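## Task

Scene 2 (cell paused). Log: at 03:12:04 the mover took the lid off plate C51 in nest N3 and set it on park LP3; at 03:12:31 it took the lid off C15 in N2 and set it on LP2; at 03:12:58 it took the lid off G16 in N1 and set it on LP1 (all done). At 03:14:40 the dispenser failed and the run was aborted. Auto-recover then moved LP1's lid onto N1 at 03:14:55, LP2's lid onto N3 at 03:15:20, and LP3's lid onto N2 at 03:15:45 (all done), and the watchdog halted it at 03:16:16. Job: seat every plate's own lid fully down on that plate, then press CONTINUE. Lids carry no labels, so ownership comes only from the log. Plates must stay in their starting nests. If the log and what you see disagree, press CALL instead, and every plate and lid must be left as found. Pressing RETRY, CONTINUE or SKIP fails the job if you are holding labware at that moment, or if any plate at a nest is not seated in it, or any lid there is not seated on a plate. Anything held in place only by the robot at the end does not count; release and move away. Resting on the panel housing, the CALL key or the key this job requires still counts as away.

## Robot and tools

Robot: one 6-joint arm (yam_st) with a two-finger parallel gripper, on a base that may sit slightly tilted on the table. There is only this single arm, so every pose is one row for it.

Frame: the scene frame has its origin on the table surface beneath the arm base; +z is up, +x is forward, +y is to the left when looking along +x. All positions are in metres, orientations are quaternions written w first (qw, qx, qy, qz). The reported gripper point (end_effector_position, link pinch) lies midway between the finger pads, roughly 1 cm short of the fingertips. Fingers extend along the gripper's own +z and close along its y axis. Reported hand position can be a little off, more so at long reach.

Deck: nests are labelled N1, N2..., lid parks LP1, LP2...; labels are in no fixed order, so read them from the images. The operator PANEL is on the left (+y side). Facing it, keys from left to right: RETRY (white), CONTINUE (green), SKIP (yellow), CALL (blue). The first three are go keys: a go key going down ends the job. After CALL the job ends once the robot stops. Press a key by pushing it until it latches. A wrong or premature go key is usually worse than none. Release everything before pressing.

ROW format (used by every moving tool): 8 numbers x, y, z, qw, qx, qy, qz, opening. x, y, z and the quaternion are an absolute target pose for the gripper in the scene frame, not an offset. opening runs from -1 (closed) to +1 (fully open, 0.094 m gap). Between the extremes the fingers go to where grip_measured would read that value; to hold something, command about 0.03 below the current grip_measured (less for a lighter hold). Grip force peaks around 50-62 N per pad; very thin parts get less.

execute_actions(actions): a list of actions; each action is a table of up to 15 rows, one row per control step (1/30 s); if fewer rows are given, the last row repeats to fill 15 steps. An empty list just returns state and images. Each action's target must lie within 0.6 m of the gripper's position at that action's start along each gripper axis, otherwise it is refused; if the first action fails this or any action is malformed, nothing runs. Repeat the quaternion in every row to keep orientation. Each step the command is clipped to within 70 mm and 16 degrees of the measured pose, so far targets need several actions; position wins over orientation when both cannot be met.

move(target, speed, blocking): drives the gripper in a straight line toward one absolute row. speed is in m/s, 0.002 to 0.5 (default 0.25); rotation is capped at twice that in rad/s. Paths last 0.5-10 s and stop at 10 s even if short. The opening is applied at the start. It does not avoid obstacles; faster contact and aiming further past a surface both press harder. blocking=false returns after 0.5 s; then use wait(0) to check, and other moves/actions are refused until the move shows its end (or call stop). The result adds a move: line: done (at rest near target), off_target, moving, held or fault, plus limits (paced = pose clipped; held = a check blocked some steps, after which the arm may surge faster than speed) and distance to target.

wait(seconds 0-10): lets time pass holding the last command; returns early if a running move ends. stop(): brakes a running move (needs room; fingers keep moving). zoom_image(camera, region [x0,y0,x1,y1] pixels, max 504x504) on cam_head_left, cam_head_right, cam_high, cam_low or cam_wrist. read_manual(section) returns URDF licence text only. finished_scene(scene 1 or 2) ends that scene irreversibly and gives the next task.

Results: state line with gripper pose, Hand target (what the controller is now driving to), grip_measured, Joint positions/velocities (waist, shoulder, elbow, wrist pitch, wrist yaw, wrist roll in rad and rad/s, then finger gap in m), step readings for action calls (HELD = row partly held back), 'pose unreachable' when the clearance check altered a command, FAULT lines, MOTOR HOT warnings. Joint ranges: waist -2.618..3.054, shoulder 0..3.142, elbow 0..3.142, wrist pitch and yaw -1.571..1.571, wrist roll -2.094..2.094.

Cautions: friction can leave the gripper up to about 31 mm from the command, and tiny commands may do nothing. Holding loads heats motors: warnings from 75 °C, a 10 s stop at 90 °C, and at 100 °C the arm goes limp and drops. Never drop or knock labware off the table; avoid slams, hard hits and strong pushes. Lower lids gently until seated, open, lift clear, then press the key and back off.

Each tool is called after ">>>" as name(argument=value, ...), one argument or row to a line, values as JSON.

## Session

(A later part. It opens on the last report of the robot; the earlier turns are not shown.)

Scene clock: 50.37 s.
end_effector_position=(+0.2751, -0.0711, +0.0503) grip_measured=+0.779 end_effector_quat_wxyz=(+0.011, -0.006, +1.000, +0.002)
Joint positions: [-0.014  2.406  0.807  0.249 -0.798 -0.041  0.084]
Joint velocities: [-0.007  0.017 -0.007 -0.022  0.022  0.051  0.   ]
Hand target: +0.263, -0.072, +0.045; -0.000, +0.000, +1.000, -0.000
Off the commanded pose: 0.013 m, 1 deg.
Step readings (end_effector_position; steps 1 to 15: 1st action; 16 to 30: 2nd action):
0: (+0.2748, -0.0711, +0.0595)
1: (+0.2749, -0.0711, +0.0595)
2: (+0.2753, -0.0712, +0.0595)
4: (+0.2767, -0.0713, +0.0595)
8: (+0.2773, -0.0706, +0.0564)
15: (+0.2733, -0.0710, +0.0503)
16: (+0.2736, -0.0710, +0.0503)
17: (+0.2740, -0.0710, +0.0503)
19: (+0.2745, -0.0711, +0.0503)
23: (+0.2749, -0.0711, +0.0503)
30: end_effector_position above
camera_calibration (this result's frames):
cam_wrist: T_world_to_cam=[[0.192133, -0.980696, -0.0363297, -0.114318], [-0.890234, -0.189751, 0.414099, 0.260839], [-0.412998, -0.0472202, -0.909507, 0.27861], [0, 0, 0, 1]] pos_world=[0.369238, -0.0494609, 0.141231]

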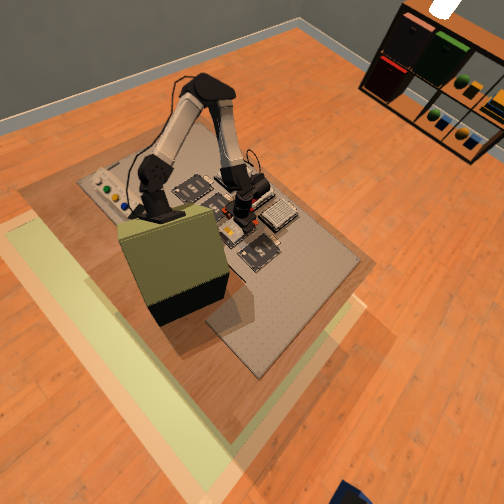

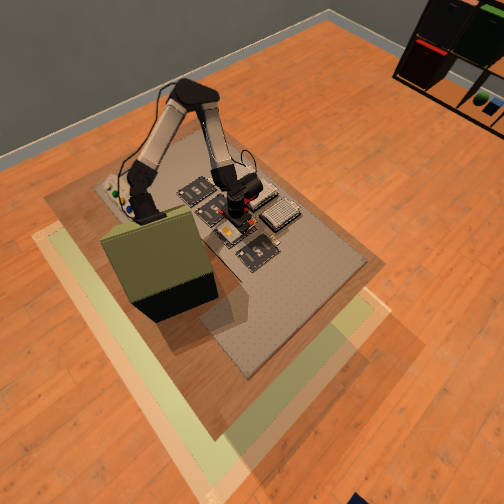

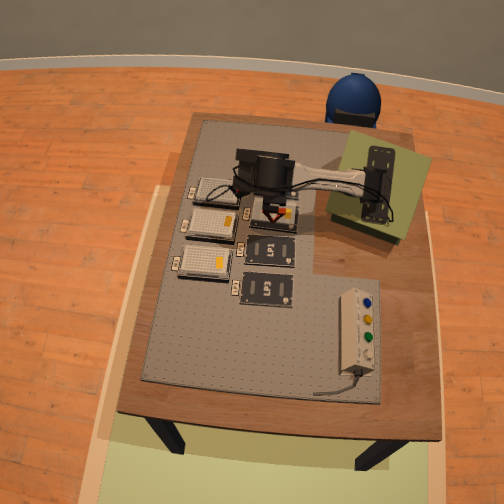

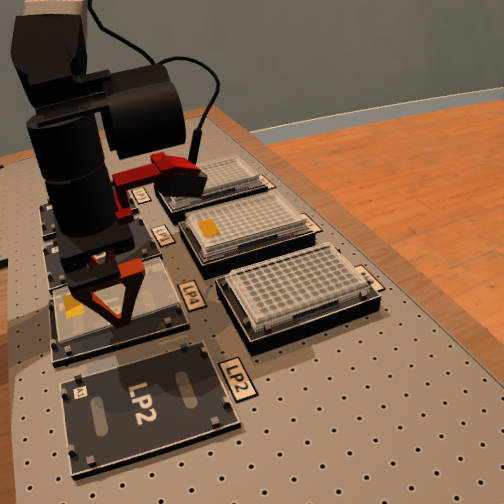

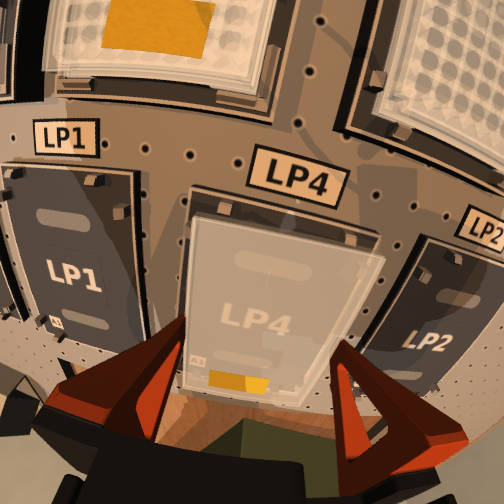

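>>> execute_actions(
  actions=[
    [[0.265,-0.071,0.049,0,0,1,0,0.755],[0.263,-0.071,0.049,0,0,1,0,0.755],[0.261,-0.071,0.049,0,0,1,0,0.755],[0.259,-0.071,0.049,0,0,1,0,0.755],[0.257,-0.071,0.049,0,0,1,0,0.755],[0.255,-0.071,0.049,0,0,1,0,0.755]],
    [[0.255,-0.071,0.049,0,0,1,0,0.755]],
  ],
)

Scene clock: 51.87 s.
end_effector_position=(+0.2647, -0.0707, +0.0503) grip_measured=+0.779 end_effector_quat_wxyz=(+0.006, -0.001, +1.000, +0.002)
Joint positions: [-0.014  2.406  0.777  0.263 -0.798 -0.042  0.084]
Joint velocities: [ 0.002  0.007  0.007 -0.037 -0.066 -0.037  0.   ]
Hand target: +0.255, -0.071, +0.049; -0.000, -0.000, +1.000, +0.000
Off the commanded pose: 0.010 m, 1 deg.
Step readings (end_effector_position; steps 1 to 15: 1st action; 16 to 30: 2nd action):
0: (+0.2752, -0.0711, +0.0503)
1: (+0.2752, -0.0711, +0.0503)
2: (+0.2752, -0.0711, +0.0503)
4: (+0.2752, -0.0711, +0.0503)
8: (+0.2681, -0.0709, +0.0503)
15: (+0.2643, -0.0707, +0.0503)
16: (+0.2644, -0.0707, +0.0503)
17: (+0.2644, -0.0707, +0.0503)
19: (+0.2645, -0.0707, +0.0503)
23: (+0.2646, -0.0707, +0.0503)
30: end_effector_position above
camera_calibration (this result's frames):
cam_wrist: T_world_to_cam=[[0.181435, -0.982635, -0.0388595, -0.109055], [-0.887698, -0.180654, 0.423504, 0.251153], [-0.42317, -0.042343, -0.90506, 0.277045], [0, 0, 0, 1]] pos_world=[0.359972, -0.0500586, 0.14014]

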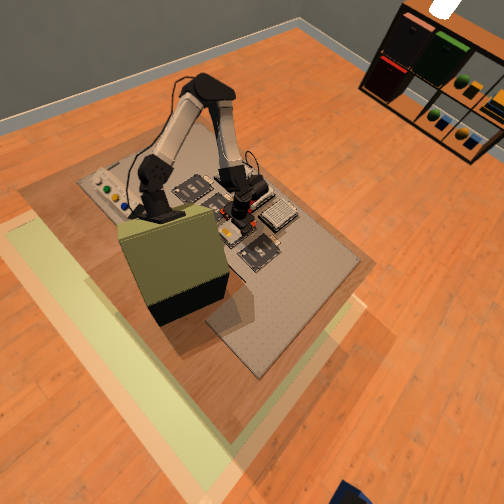

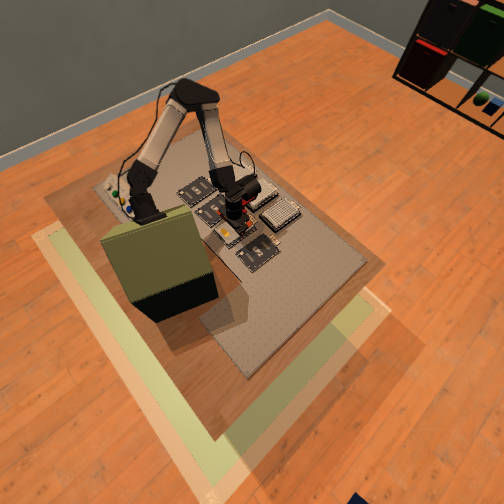

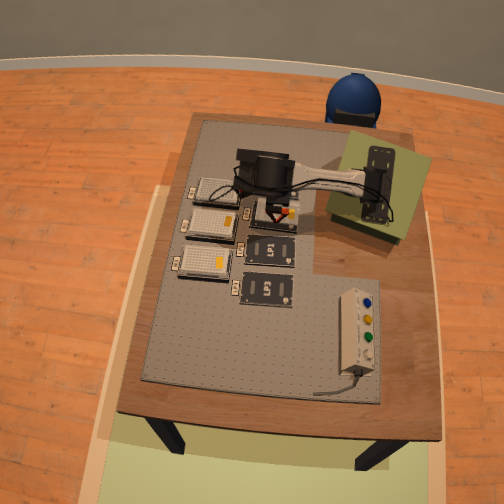

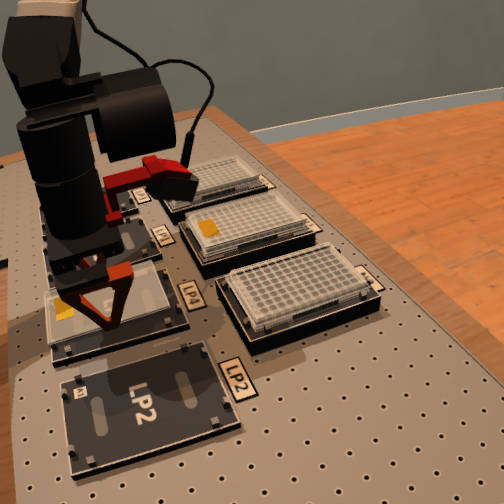

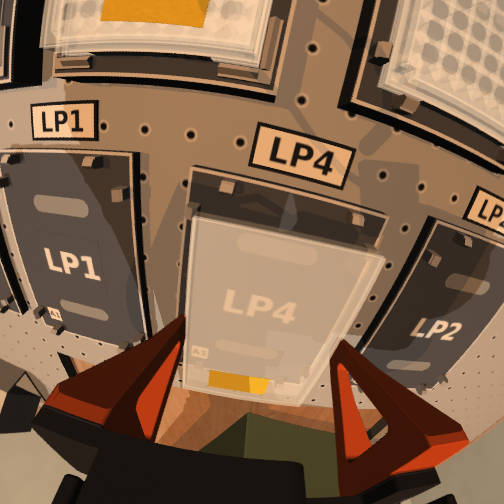

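>>> execute_actions(
  actions=[
    [[0.266,-0.071,0.049,0,0,1,0,0.755],[0.269,-0.071,0.049,0,0,1,0,0.755],[0.272,-0.071,0.049,0,0,1,0,0.755],[0.274,-0.071,0.049,0,0,1,0,0.755],[0.276,-0.071,0.049,0,0,1,0,0.755],[0.277,-0.071,0.049,0,0,1,0,0.755]],
  ],
)

Scene clock: 53.07 s.
end_effector_position=(+0.2710, -0.0710, +0.0503) grip_measured=+0.779 end_effector_quat_wxyz=(+0.002, +0.003, +1.000, +0.003)
Joint positions: [-0.014  2.406  0.811  0.218 -0.798 -0.042  0.084]
Joint velocities: [-0.002 -0.017 -0.017 -0.125 -0.125 -0.022  0.   ]
Hand target: +0.277, -0.071, +0.049; +0.000, -0.000, +1.000, +0.000
Off the commanded pose: 0.006 m, 1 deg.
Step readings (end_effector_position):
0: (+0.2647, -0.0707, +0.0503)
1: (+0.2645, -0.0707, +0.0503)
2: (+0.2641, -0.0707, +0.0502)
4: (+0.2630, -0.0706, +0.0502)
8: (+0.2695, -0.0709, +0.0503)
15: end_effector_position above
camera_calibration (this result's frames):
cam_wrist: T_world_to_cam=[[0.173099, -0.984064, -0.0406861, -0.10823], [-0.885717, -0.173601, 0.430544, 0.256319], [-0.430746, -0.0384904, -0.901652, 0.281909], [0, 0, 0, 1]] pos_world=[0.367192, -0.0511568, 0.139424]

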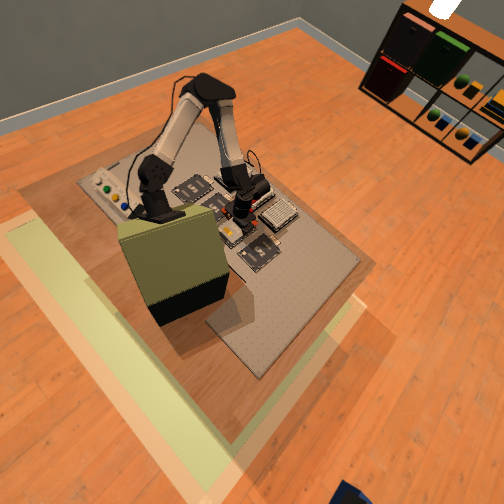

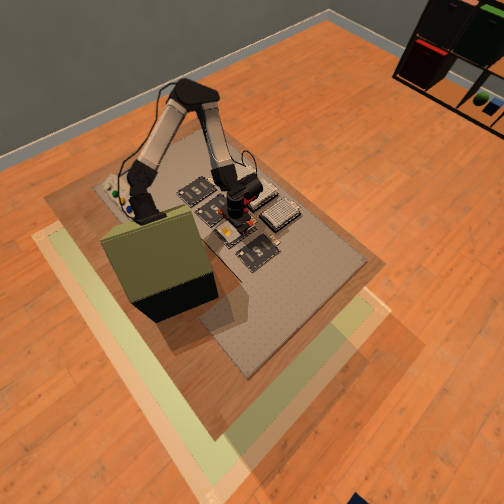

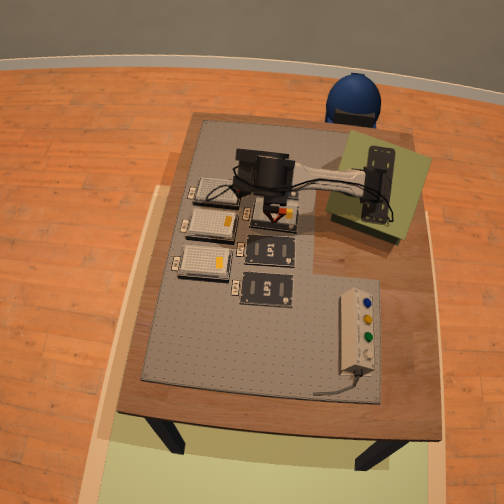

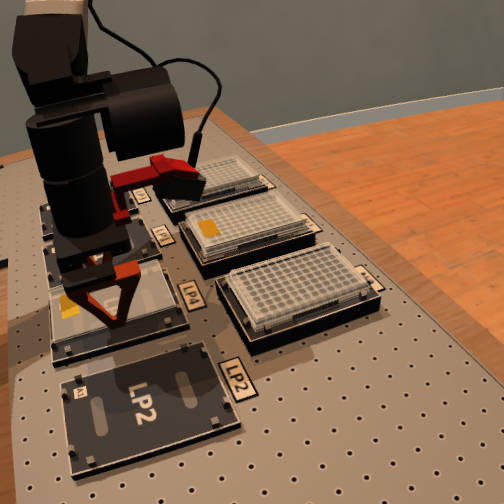

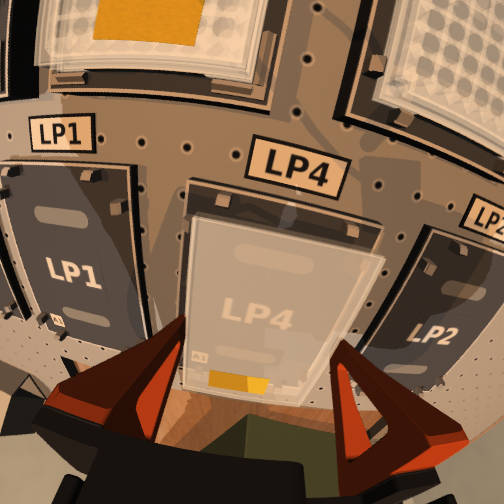

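>>> execute_actions(
  actions=[
    [[0.275,-0.071,0.047,0,0,1,0,0.755],[0.274,-0.071,0.045,0,0,1,0,0.755],[0.273,-0.071,0.043,0,0,1,0,0.755],[0.272,-0.071,0.041,0,0,1,0,0.755],[0.272,-0.071,0.040,0,0,1,0,0.755],[0.272,-0.071,0.039,0,0,1,0,0.755],[0.272,-0.071,0.038,0,0,1,0,0.755]],
    [[0.272,-0.071,0.038,0,0,1,0,0.755]],
  ],
)

>>> zoom_image(
  camera="cam_wrist",
  region=[150,150,430,430],
)

>>> zoom_image(
  camera="cam_low",
  region=[30,240,230,400],
)

Scene clock: 54.53 s.
end_effector_position=(+0.2700, -0.0692, +0.0439) grip_measured=+0.779 end_effector_quat_wxyz=(+0.000, +0.006, +1.000, +0.003)
Joint positions: [ 0.006  2.421  0.811  0.249 -0.796 -0.011  0.084]
Joint velocities: [ 0.007  0.017  0.007 -0.066  0.037  0.066  0.001]
Hand target: +0.272, -0.071, +0.038; -0.000, +0.000, +1.000, +0.000
Off the commanded pose: 0.006 m, 1 deg.
Step readings (end_effector_position; steps 1 to 15: 1st action; 16 to 30: 2nd action):
0: (+0.2700, -0.0709, +0.0503)
1: (+0.2700, -0.0709, +0.0503)
2: (+0.2700, -0.0709, +0.0503)
4: (+0.2705, -0.0706, +0.0498)
8: (+0.2697, -0.0690, +0.0454)
15: (+0.2699, -0.0692, +0.0439)
16: (+0.2700, -0.0692, +0.0439)
17: (+0.2700, -0.0692, +0.0439)
19: (+0.2700, -0.0692, +0.0439)
23: (+0.2700, -0.0692, +0.0439)
30: end_effector_position above
camera_calibration (this result's frames):
cam_wrist: T_world_to_cam=[[0.167238, -0.984998, -0.0425407, -0.104957], [-0.885557, -0.169041, 0.432683, 0.258699], [-0.433383, -0.0346887, -0.900542, 0.276696], [0, 0, 0, 1]] pos_world=[0.366561, -0.0500533, 0.132777]

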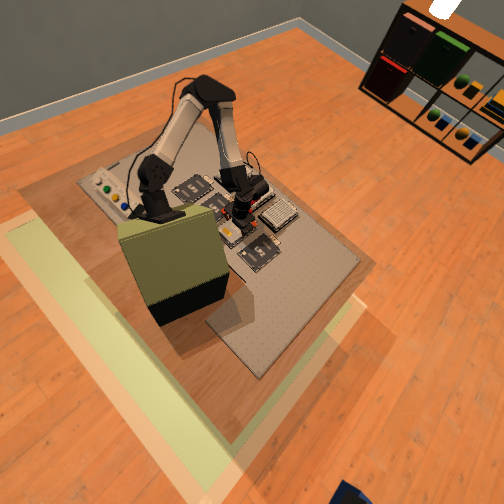

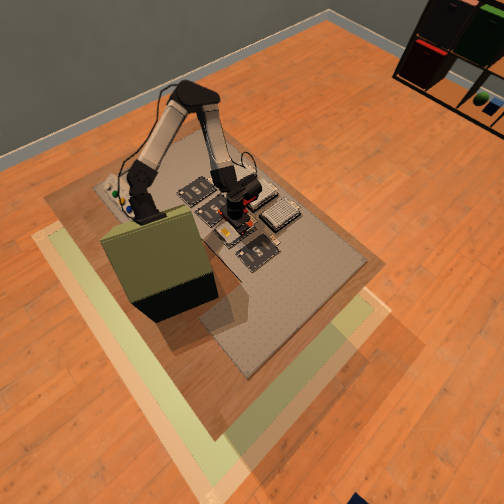

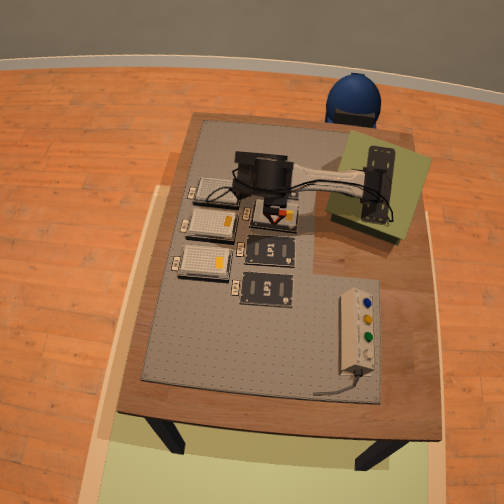

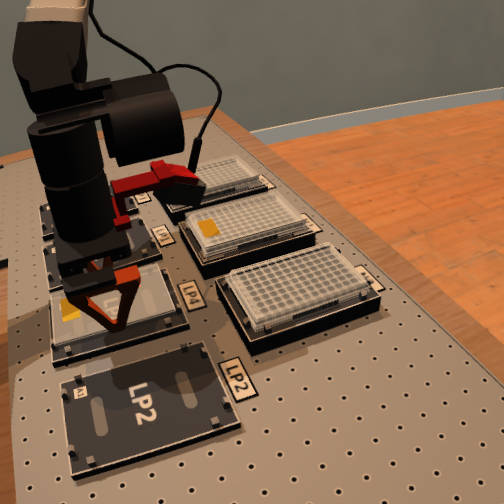

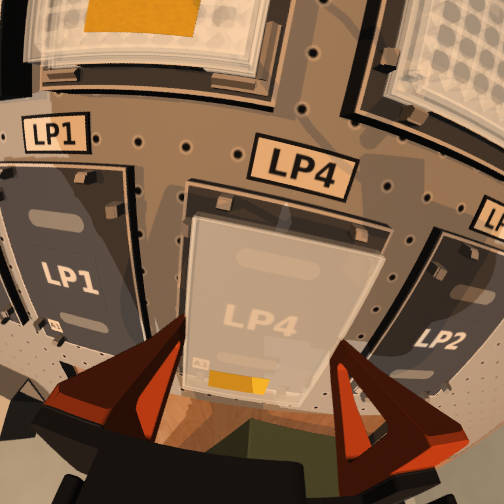

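Region (150, 150, 430, 430) of cam_wrist's 504x504 image, scaled by 1.800, with more detail than that image has.

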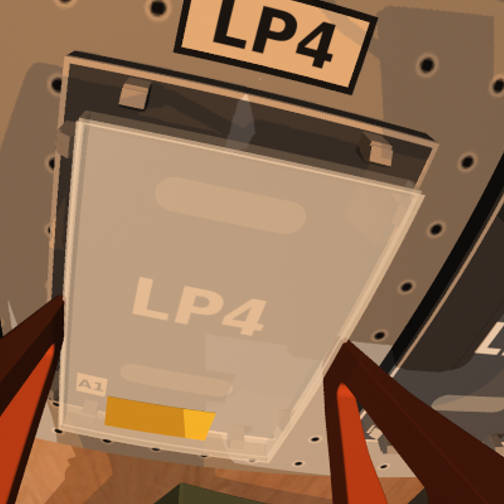

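Region (30, 240, 230, 400) of cam_low's 504x504 image, scaled by 2.520, with more detail than that image has; it fills the top 403 rows of this view, and the rest is white.

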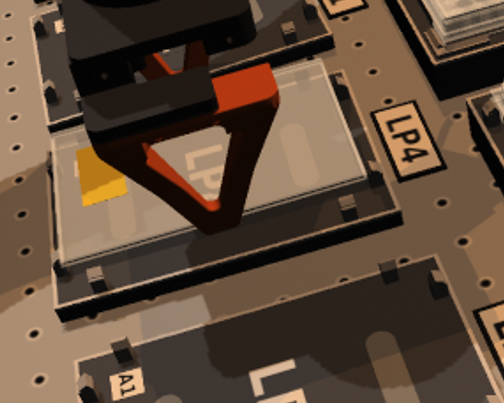

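>>> execute_actions(
  actions=[
    [[0.272,-0.072,0.038,0,0,1,0,0.755],[0.272,-0.073,0.0375,0,0,1,0,0.755],[0.272,-0.074,0.037,0,0,1,0,0.755],[0.272,-0.075,0.0365,0,0,1,0,0.755]],
    [[0.272,-0.075,0.0365,0,0,1,0,0.755]],
  ],
)

Scene clock: 56.90 s.
end_effector_position=(+0.2692, -0.0695, +0.0425) grip_measured=+0.779 end_effector_quat_wxyz=(+0.001, +0.006, +1.000, +0.006)
Joint positions: [ 0.006  2.43   0.811  0.259 -0.802 -0.011  0.084]
Joint velocities: [-0.022 -0.007 -0.007 -0.007 -0.007 -0.051 -0.001]
Hand target: +0.272, -0.075, +0.037; +0.000, -0.000, +1.000, -0.000
Off the commanded pose: 0.009 m, 1 deg.
Step readings (end_effector_position; steps 1 to 15: 1st action; 16 to 30: 2nd action):
0: (+0.2700, -0.0692, +0.0439)
1: (+0.2700, -0.0692, +0.0439)
2: (+0.2700, -0.0692, +0.0439)
4: (+0.2693, -0.0696, +0.0433)
8: (+0.2692, -0.0695, +0.0425)
15: (+0.2692, -0.0695, +0.0425)
16: (+0.2692, -0.0695, +0.0425)
17: (+0.2692, -0.0695, +0.0425)
19: (+0.2692, -0.0695, +0.0425)
23: (+0.2692, -0.0695, +0.0425)
30: end_effector_position above
camera_calibration (this result's frames):
cam_wrist: T_world_to_cam=[[0.168366, -0.984539, -0.0483215, -0.105253], [-0.885894, -0.172629, 0.430571, 0.258466], [-0.432256, -0.0296859, -0.901262, 0.275153], [0, 0, 0, 1]] pos_world=[0.365631, -0.0508386, 0.131611]

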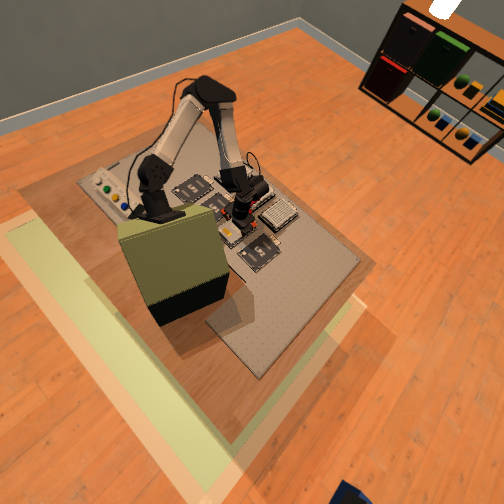

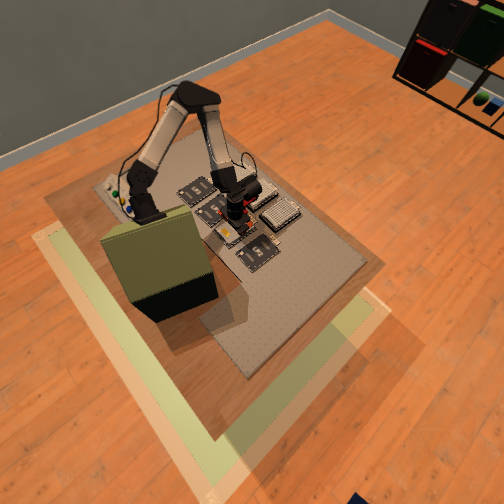

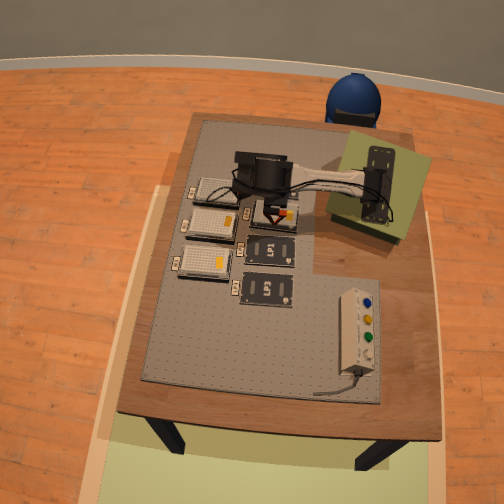

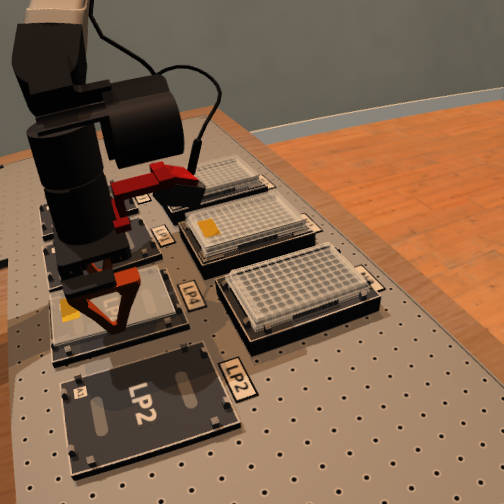

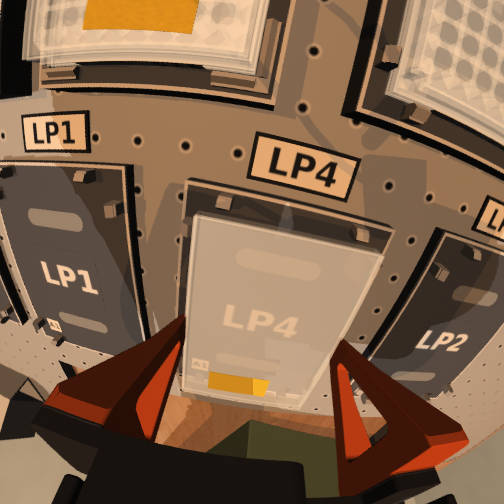

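>>> execute_actions(
  actions=[
    [[0.272,-0.071,0.041,0,0,1,0,0.755],[0.272,-0.069,0.045,0,0,1,0,0.755],[0.272,-0.069,0.049,0,0,1,0,0.755],[0.272,-0.069,0.053,0,0,1,0,0.755],[0.272,-0.070,0.057,0,0,1,0,0.755],[0.272,-0.071,0.061,0,0,1,0,0.755],[0.272,-0.072,0.065,0,0,1,0,0.755],[0.272,-0.073,0.068,0,0,1,0,0.755],[0.272,-0.073,0.070,0,0,1,0,0.755],[0.272,-0.073,0.070,0,0,1,0,0.755],[0.272,-0.073,0.068,0,0,1,0,0.755],[0.272,-0.073,0.065,0,0,1,0,0.755],[0.272,-0.073,0.062,0,0,1,0,0.755],[0.272,-0.073,0.059,0,0,1,0,0.755],[0.272,-0.073,0.056,0,0,1,0,0.755]],
    [[0.272,-0.073,0.053,0,0,1,0,0.755],[0.272,-0.073,0.050,0,0,1,0,0.755],[0.272,-0.073,0.047,0,0,1,0,0.755],[0.272,-0.073,0.044,0,0,1,0,0.755],[0.272,-0.073,0.042,0,0,1,0,0.755],[0.272,-0.073,0.040,0,0,1,0,0.755]],
    [[0.272,-0.073,0.040,0,0,1,0,0.755]],
  ],
)

Scene clock: 59.70 s.
end_effector_position=(+0.2661, -0.0701, +0.0447) grip_measured=+0.779 end_effector_quat_wxyz=(-0.005, +0.008, +1.000, +0.006)
Joint positions: [-0.001  2.424  0.811  0.23  -0.802 -0.026  0.084]
Joint velocities: [ 0.007 -0.012  0.012 -0.007 -0.022 -0.051 -0.   ]
Hand target: +0.272, -0.073, +0.040; +0.000, +0.000, +1.000, +0.000
Off the commanded pose: 0.008 m, 1 deg.
Step readings (end_effector_position; steps 1 to 15: 1st action; 16 to 30: 2nd action; 31 to 45: 3rd action):
0: (+0.2692, -0.0695, +0.0425)
1: (+0.2692, -0.0695, +0.0425)
2: (+0.2692, -0.0695, +0.0425)
4: (+0.2699, -0.0686, +0.0438)
8: (+0.2747, -0.0695, +0.0544)
15: (+0.2773, -0.0733, +0.0643)
16: (+0.2770, -0.0728, +0.0636)
17: (+0.2764, -0.0722, +0.0621)
19: (+0.2733, -0.0714, +0.0570)
23: (+0.2642, -0.0707, +0.0460)
30: (+0.2653, -0.0700, +0.0447)
31: (+0.2654, -0.0700, +0.0447)
32: (+0.2656, -0.0701, +0.0447)
34: (+0.2658, -0.0701, +0.0447)
38: (+0.2660, -0.0701, +0.0447)
45: end_effector_position above
camera_calibration (this result's frames):
cam_wrist: T_world_to_cam=[[0.16224, -0.985514, -0.0493944, -0.103544], [-0.881624, -0.167256, 0.441321, 0.253406], [-0.44319, -0.0280527, -0.895989, 0.278524], [0, 0, 0, 1]] pos_world=[0.363647, -0.051847, 0.132606]

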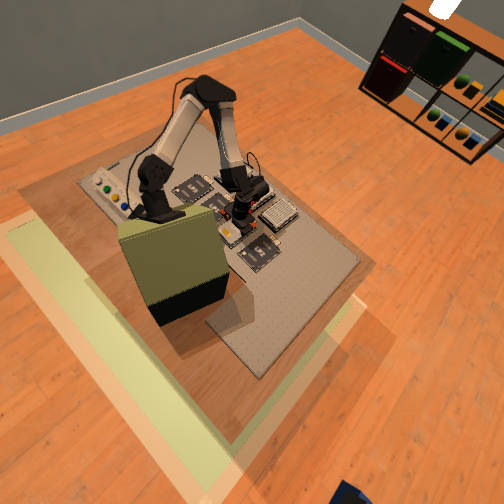

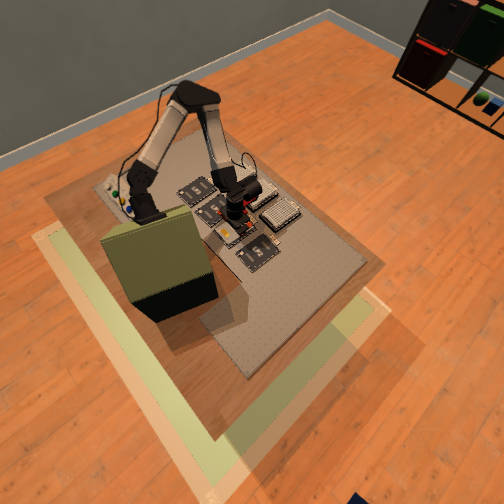

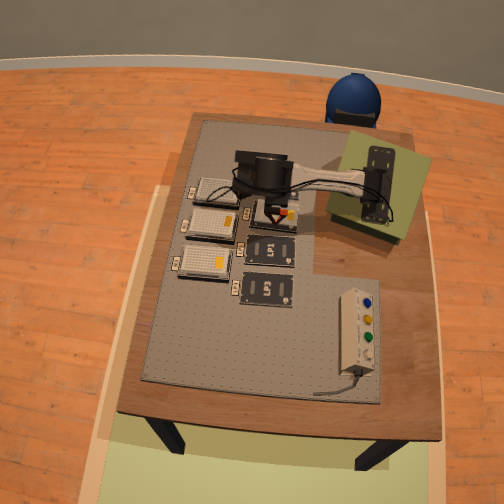

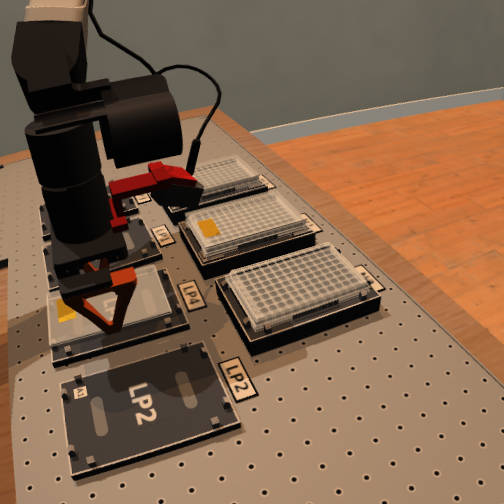

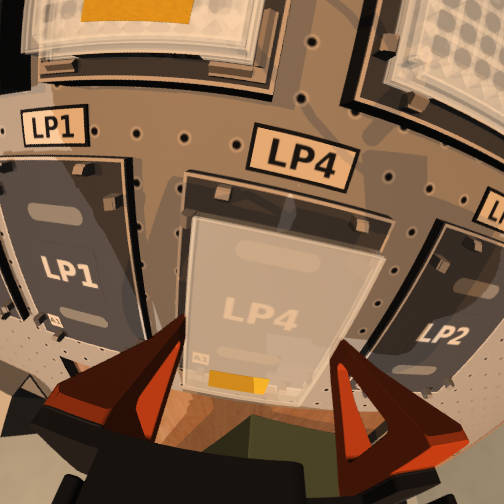

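>>> execute_actions(
  actions=[
    [[0.274,-0.073,0.040,0,0,1,0,0.755],[0.276,-0.073,0.040,0,0,1,0,0.755],[0.278,-0.073,0.040,0,0,1,0,0.755],[0.279,-0.073,0.040,0,0,1,0,0.755],[0.279,-0.073,0.040,0,0,1,0,0.755],[0.276,-0.073,0.040,0,0,1,0,0.755],[0.273,-0.073,0.040,0,0,1,0,0.755]],
    [[0.273,-0.073,0.040,0,0,1,0,0.755]],
  ],
)

Scene clock: 61.90 s.
end_effector_position=(+0.2689, -0.0701, +0.0446) grip_measured=+0.779 end_effector_quat_wxyz=(-0.003, +0.007, +1.000, +0.006)
Joint positions: [-0.001  2.424  0.817  0.231 -0.802 -0.025  0.084]
Joint velocities: [-0.002 -0.012  0.012 -0.051  0.022  0.007  0.001]
Hand target: +0.273, -0.073, +0.040; +0.000, -0.000, +1.000, +0.000
Off the commanded pose: 0.007 m, 1 deg.
Step readings (end_effector_position; steps 1 to 15: 1st action; 16 to 30: 2nd action):
0: (+0.2661, -0.0701, +0.0447)
1: (+0.2661, -0.0701, +0.0447)
2: (+0.2661, -0.0701, +0.0447)
4: (+0.2665, -0.0701, +0.0447)
8: (+0.2685, -0.0701, +0.0447)
15: (+0.2689, -0.0701, +0.0446)
16: (+0.2689, -0.0701, +0.0446)
17: (+0.2689, -0.0701, +0.0446)
19: (+0.2689, -0.0701, +0.0446)
23: (+0.2689, -0.0701, +0.0446)
30: end_effector_position above
camera_calibration (this result's frames):
cam_wrist: T_world_to_cam=[[0.166154, -0.984891, -0.0488128, -0.105085], [-0.883115, -0.170643, 0.437022, 0.256289], [-0.438749, -0.0295055, -0.898125, 0.278583], [0, 0, 0, 1]] pos_world=[0.366021, -0.0515433, 0.133068]

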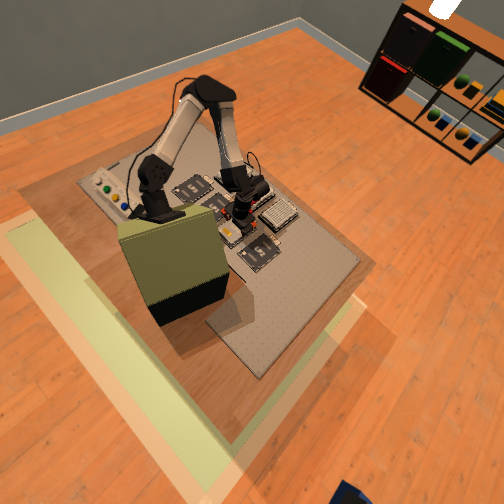

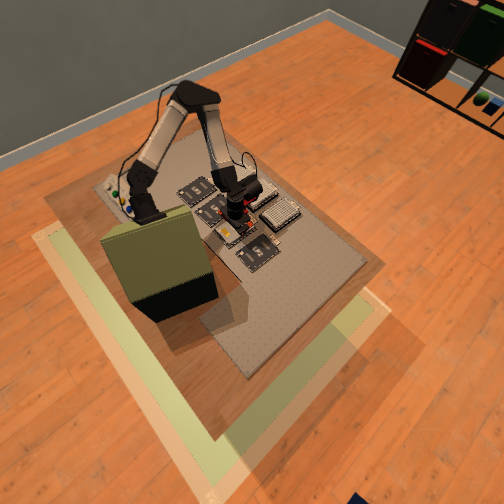

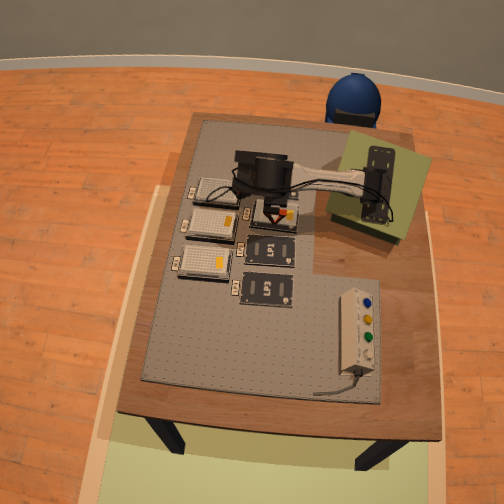

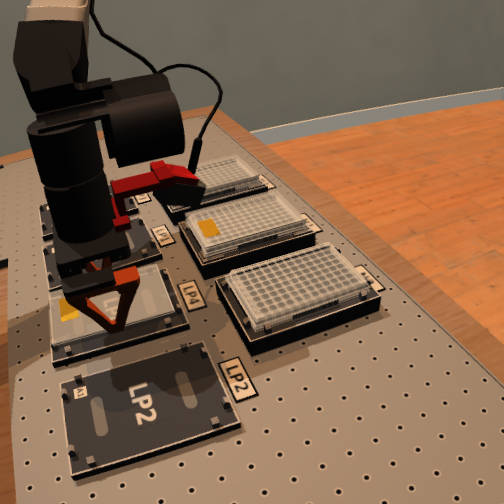

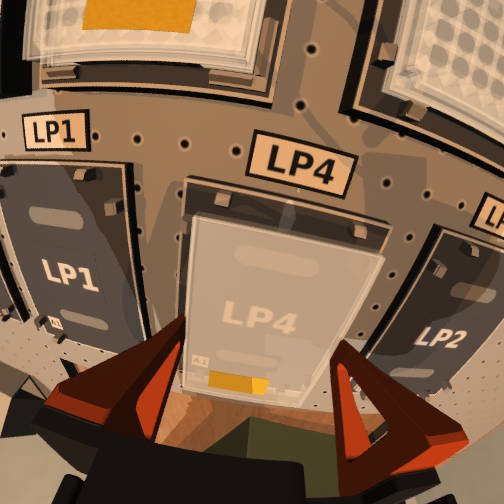

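>>> execute_actions(
  actions=[
    [[0.276,-0.073,0.040,0,0,1,0,0.755],[0.279,-0.073,0.040,0,0,1,0,0.755],[0.281,-0.073,0.040,0,0,1,0,0.755],[0.282,-0.073,0.040,0,0,1,0,0.755],[0.282,-0.073,0.040,0,0,1,0,0.755],[0.279,-0.073,0.040,0,0,1,0,0.755],[0.276,-0.073,0.040,0,0,1,0,0.755]],
    [[0.276,-0.073,0.039,0,0,1,0,0.755],[0.276,-0.0735,0.038,0,0,1,0,0.755],[0.276,-0.074,0.037,0,0,1,0,0.755],[0.276,-0.0745,0.036,0,0,1,0,0.755],[0.276,-0.075,0.035,0,0,1,0,0.755],[0.276,-0.075,0.034,0,0,1,0,0.755]],
    [[0.276,-0.075,0.034,0,0,1,0,0.755]],
  ],
)

>>> zoom_image(
  camera="cam_low",
  region=[30,240,230,400],
)

Scene clock: 65.50 s.
end_effector_position=(+0.2706, -0.0692, +0.0400) grip_measured=+0.779 end_effector_quat_wxyz=(-0.003, +0.010, +1.000, +0.011)
Joint positions: [ 0.009  2.441  0.831  0.242 -0.811 -0.007  0.084]
Joint velocities: [-0.002 -0.007 -0.002  0.022  0.022  0.007 -0.001]
Hand target: +0.276, -0.075, +0.034; +0.000, +0.000, +1.000, +0.000
Off the commanded pose: 0.010 m, 2 deg.
Step readings (end_effector_position; steps 1 to 15: 1st action; 16 to 30: 2nd action; 31 to 45: 3rd action):
0: (+0.2689, -0.0701, +0.0446)
1: (+0.2689, -0.0701, +0.0446)
2: (+0.2689, -0.0701, +0.0446)
4: (+0.2707, -0.0702, +0.0447)
8: (+0.2733, -0.0702, +0.0447)
15: (+0.2733, -0.0702, +0.0447)
16: (+0.2733, -0.0702, +0.0447)
17: (+0.2733, -0.0702, +0.0447)
19: (+0.2730, -0.0704, +0.0445)
23: (+0.2719, -0.0695, +0.0426)
30: (+0.2706, -0.0692, +0.0400)
31: (+0.2706, -0.0692, +0.0400)
32: (+0.2706, -0.0692, +0.0400)
34: (+0.2706, -0.0692, +0.0400)
38: (+0.2706, -0.0692, +0.0400)
45: end_effector_position above
camera_calibration (this result's frames):
cam_wrist: T_world_to_cam=[[0.160186, -0.985313, -0.059144, -0.102707], [-0.883595, -0.169842, 0.436365, 0.260103], [-0.440001, -0.0176402, -0.897824, 0.276297], [0, 0, 0, 1]] pos_world=[0.367849, -0.0521486, 0.128492]

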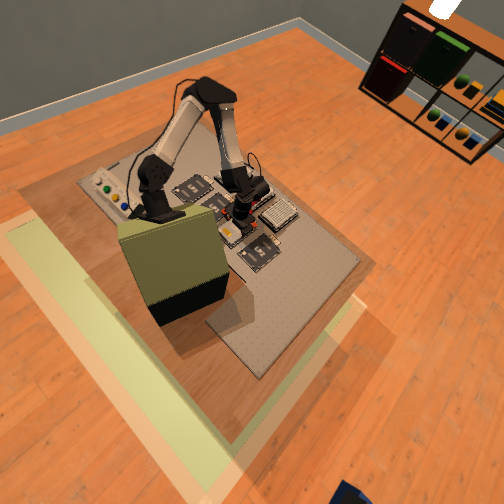

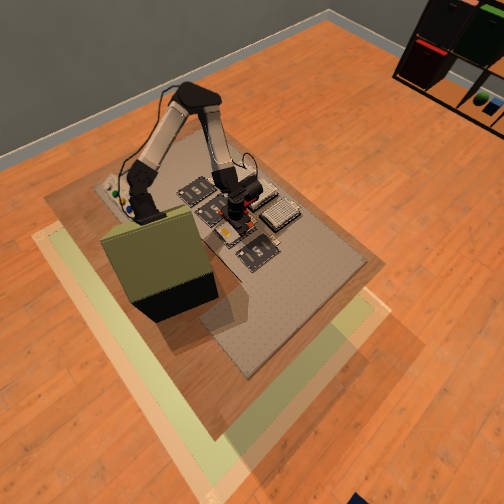

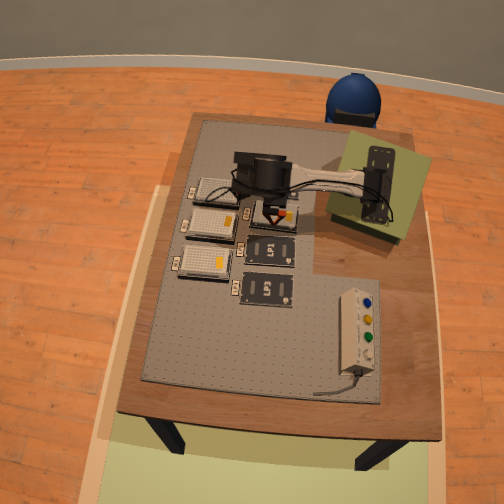

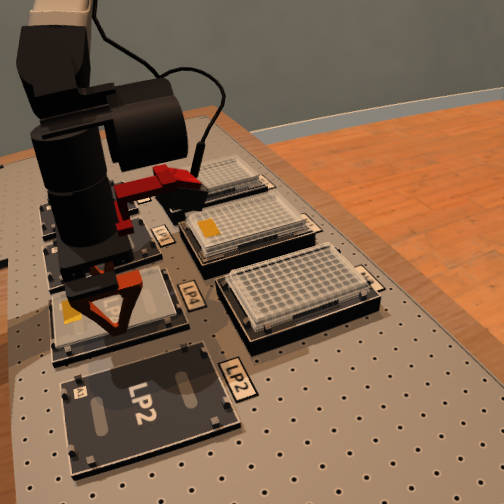

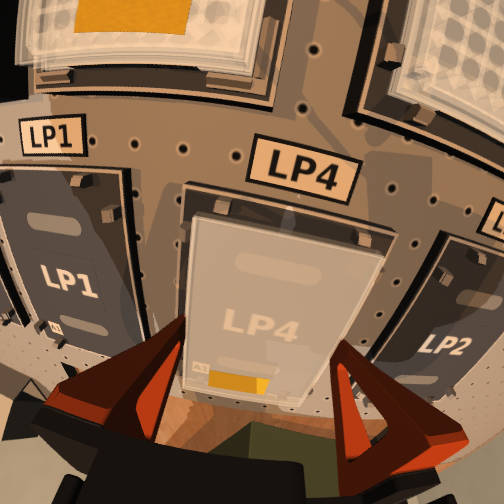

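Region (30, 240, 230, 400) of cam_low's 504x504 image, scaled by 2.520, with more detail than that image has; it fills the top 403 rows of this view, and the rest is white.

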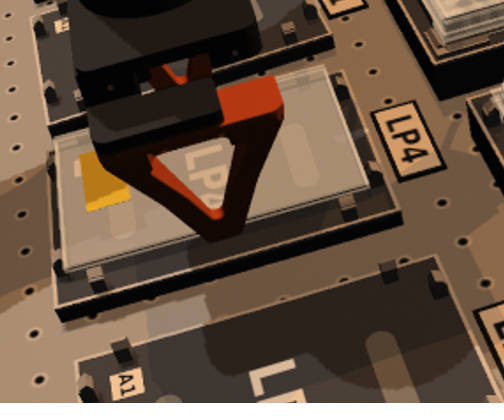

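>>> execute_actions(
  actions=[
    [[0.274,-0.073,0.035,0,0,1,0,0.755],[0.273,-0.071,0.036,0,0,1,0,0.755],[0.272,-0.070,0.037,0,0,1,0,0.78],[0.272,-0.070,0.038,0,0,1,0,0.81],[0.272,-0.070,0.039,0,0,1,0,0.85],[0.272,-0.070,0.040,0,0,1,0,0.90],[0.272,-0.070,0.041,0,0,1,0,0.95],[0.272,-0.070,0.042,0,0,1,0,1]],
    [[0.272,-0.070,0.042,0,0,1,0,1]],
  ],
)

>>> zoom_image(
  camera="cam_wrist",
  region=[150,150,430,430],
)

Scene clock: 67.07 s.
end_effector_position=(+0.2709, -0.0713, +0.0396) grip_measured=+1.000 end_effector_quat_wxyz=(-0.003, +0.006, +1.000, +0.004)
Joint positions: [ 0.011  2.441  0.831  0.245 -0.796 -0.01   0.094]
Joint velocities: [ 0.002 -0.002  0.012 -0.051 -0.007 -0.022  0.   ]
Hand target: +0.272, -0.070, +0.042; -0.000, +0.000, +1.000, +0.000
Off the commanded pose: 0.003 m, 1 deg.
Step readings (end_effector_position; steps 1 to 15: 1st action; 16 to 30: 2nd action):
0: (+0.2706, -0.0692, +0.0400)
1: (+0.2706, -0.0692, +0.0400)
2: (+0.2707, -0.0691, +0.0399)
4: (+0.2709, -0.0690, +0.0396)
8: (+0.2709, -0.0702, +0.0396)
15: (+0.2709, -0.0711, +0.0396)
16: (+0.2709, -0.0711, +0.0396)
17: (+0.2709, -0.0712, +0.0396)
19: (+0.2709, -0.0713, +0.0396)
23: (+0.2709, -0.0713, +0.0396)
30: end_effector_position above
camera_calibration (this result's frames):
cam_wrist: T_world_to_cam=[[0.166741, -0.984982, -0.044808, -0.107182], [-0.882698, -0.169367, 0.43836, 0.259912], [-0.439366, -0.0335405, -0.897682, 0.274697], [0, 0, 0, 1]] pos_world=[0.367988, -0.0523385, 0.127853]

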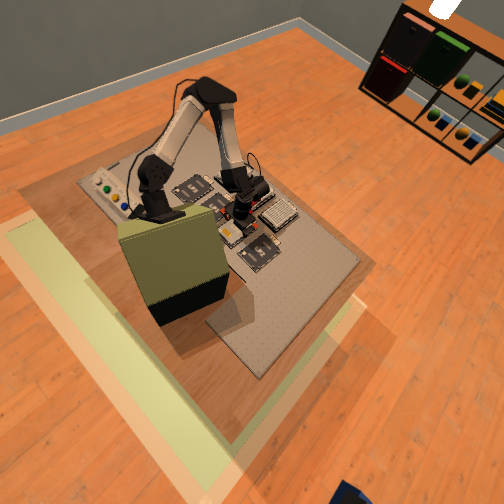

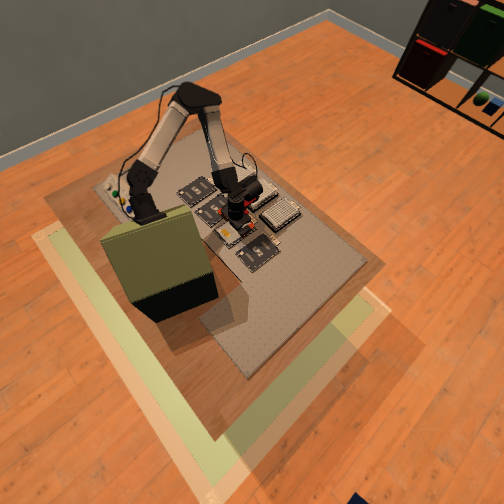

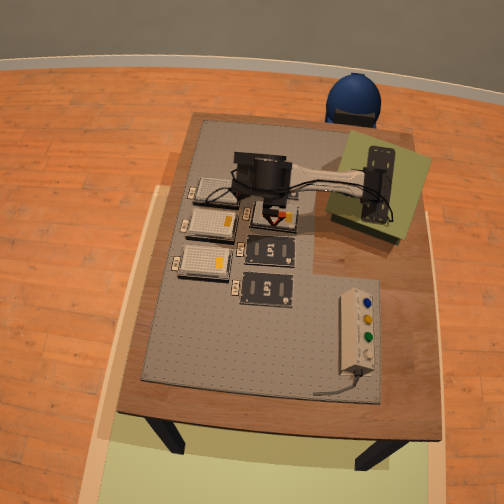

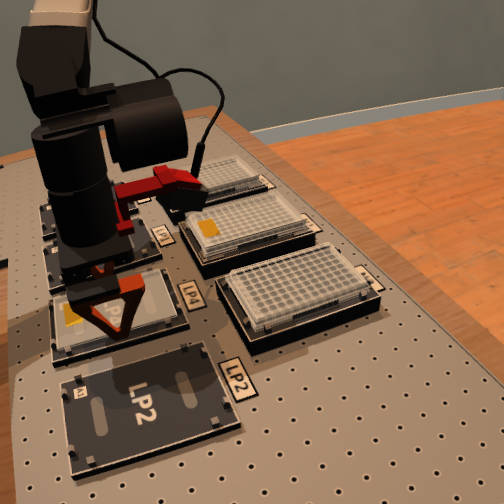

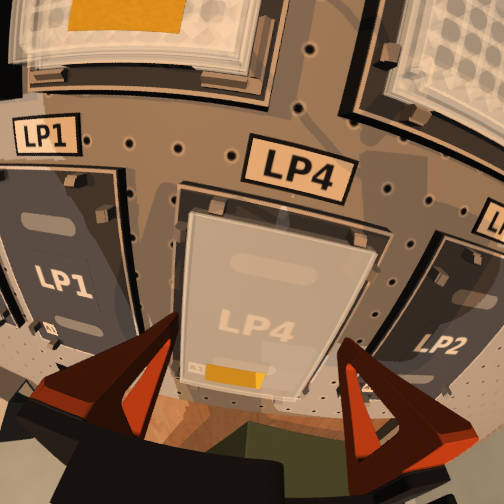

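Region (150, 150, 430, 430) of cam_wrist's 504x504 image, scaled by 1.800, with more detail than that image has.

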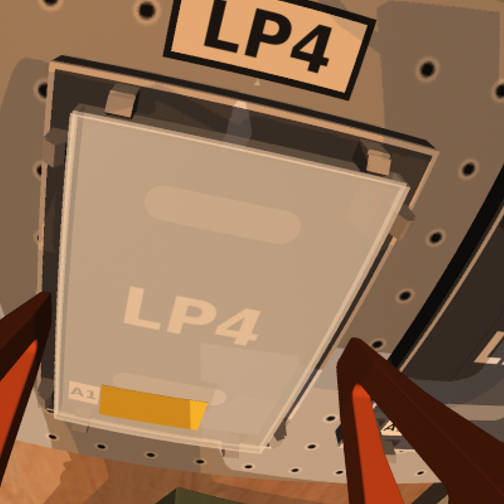

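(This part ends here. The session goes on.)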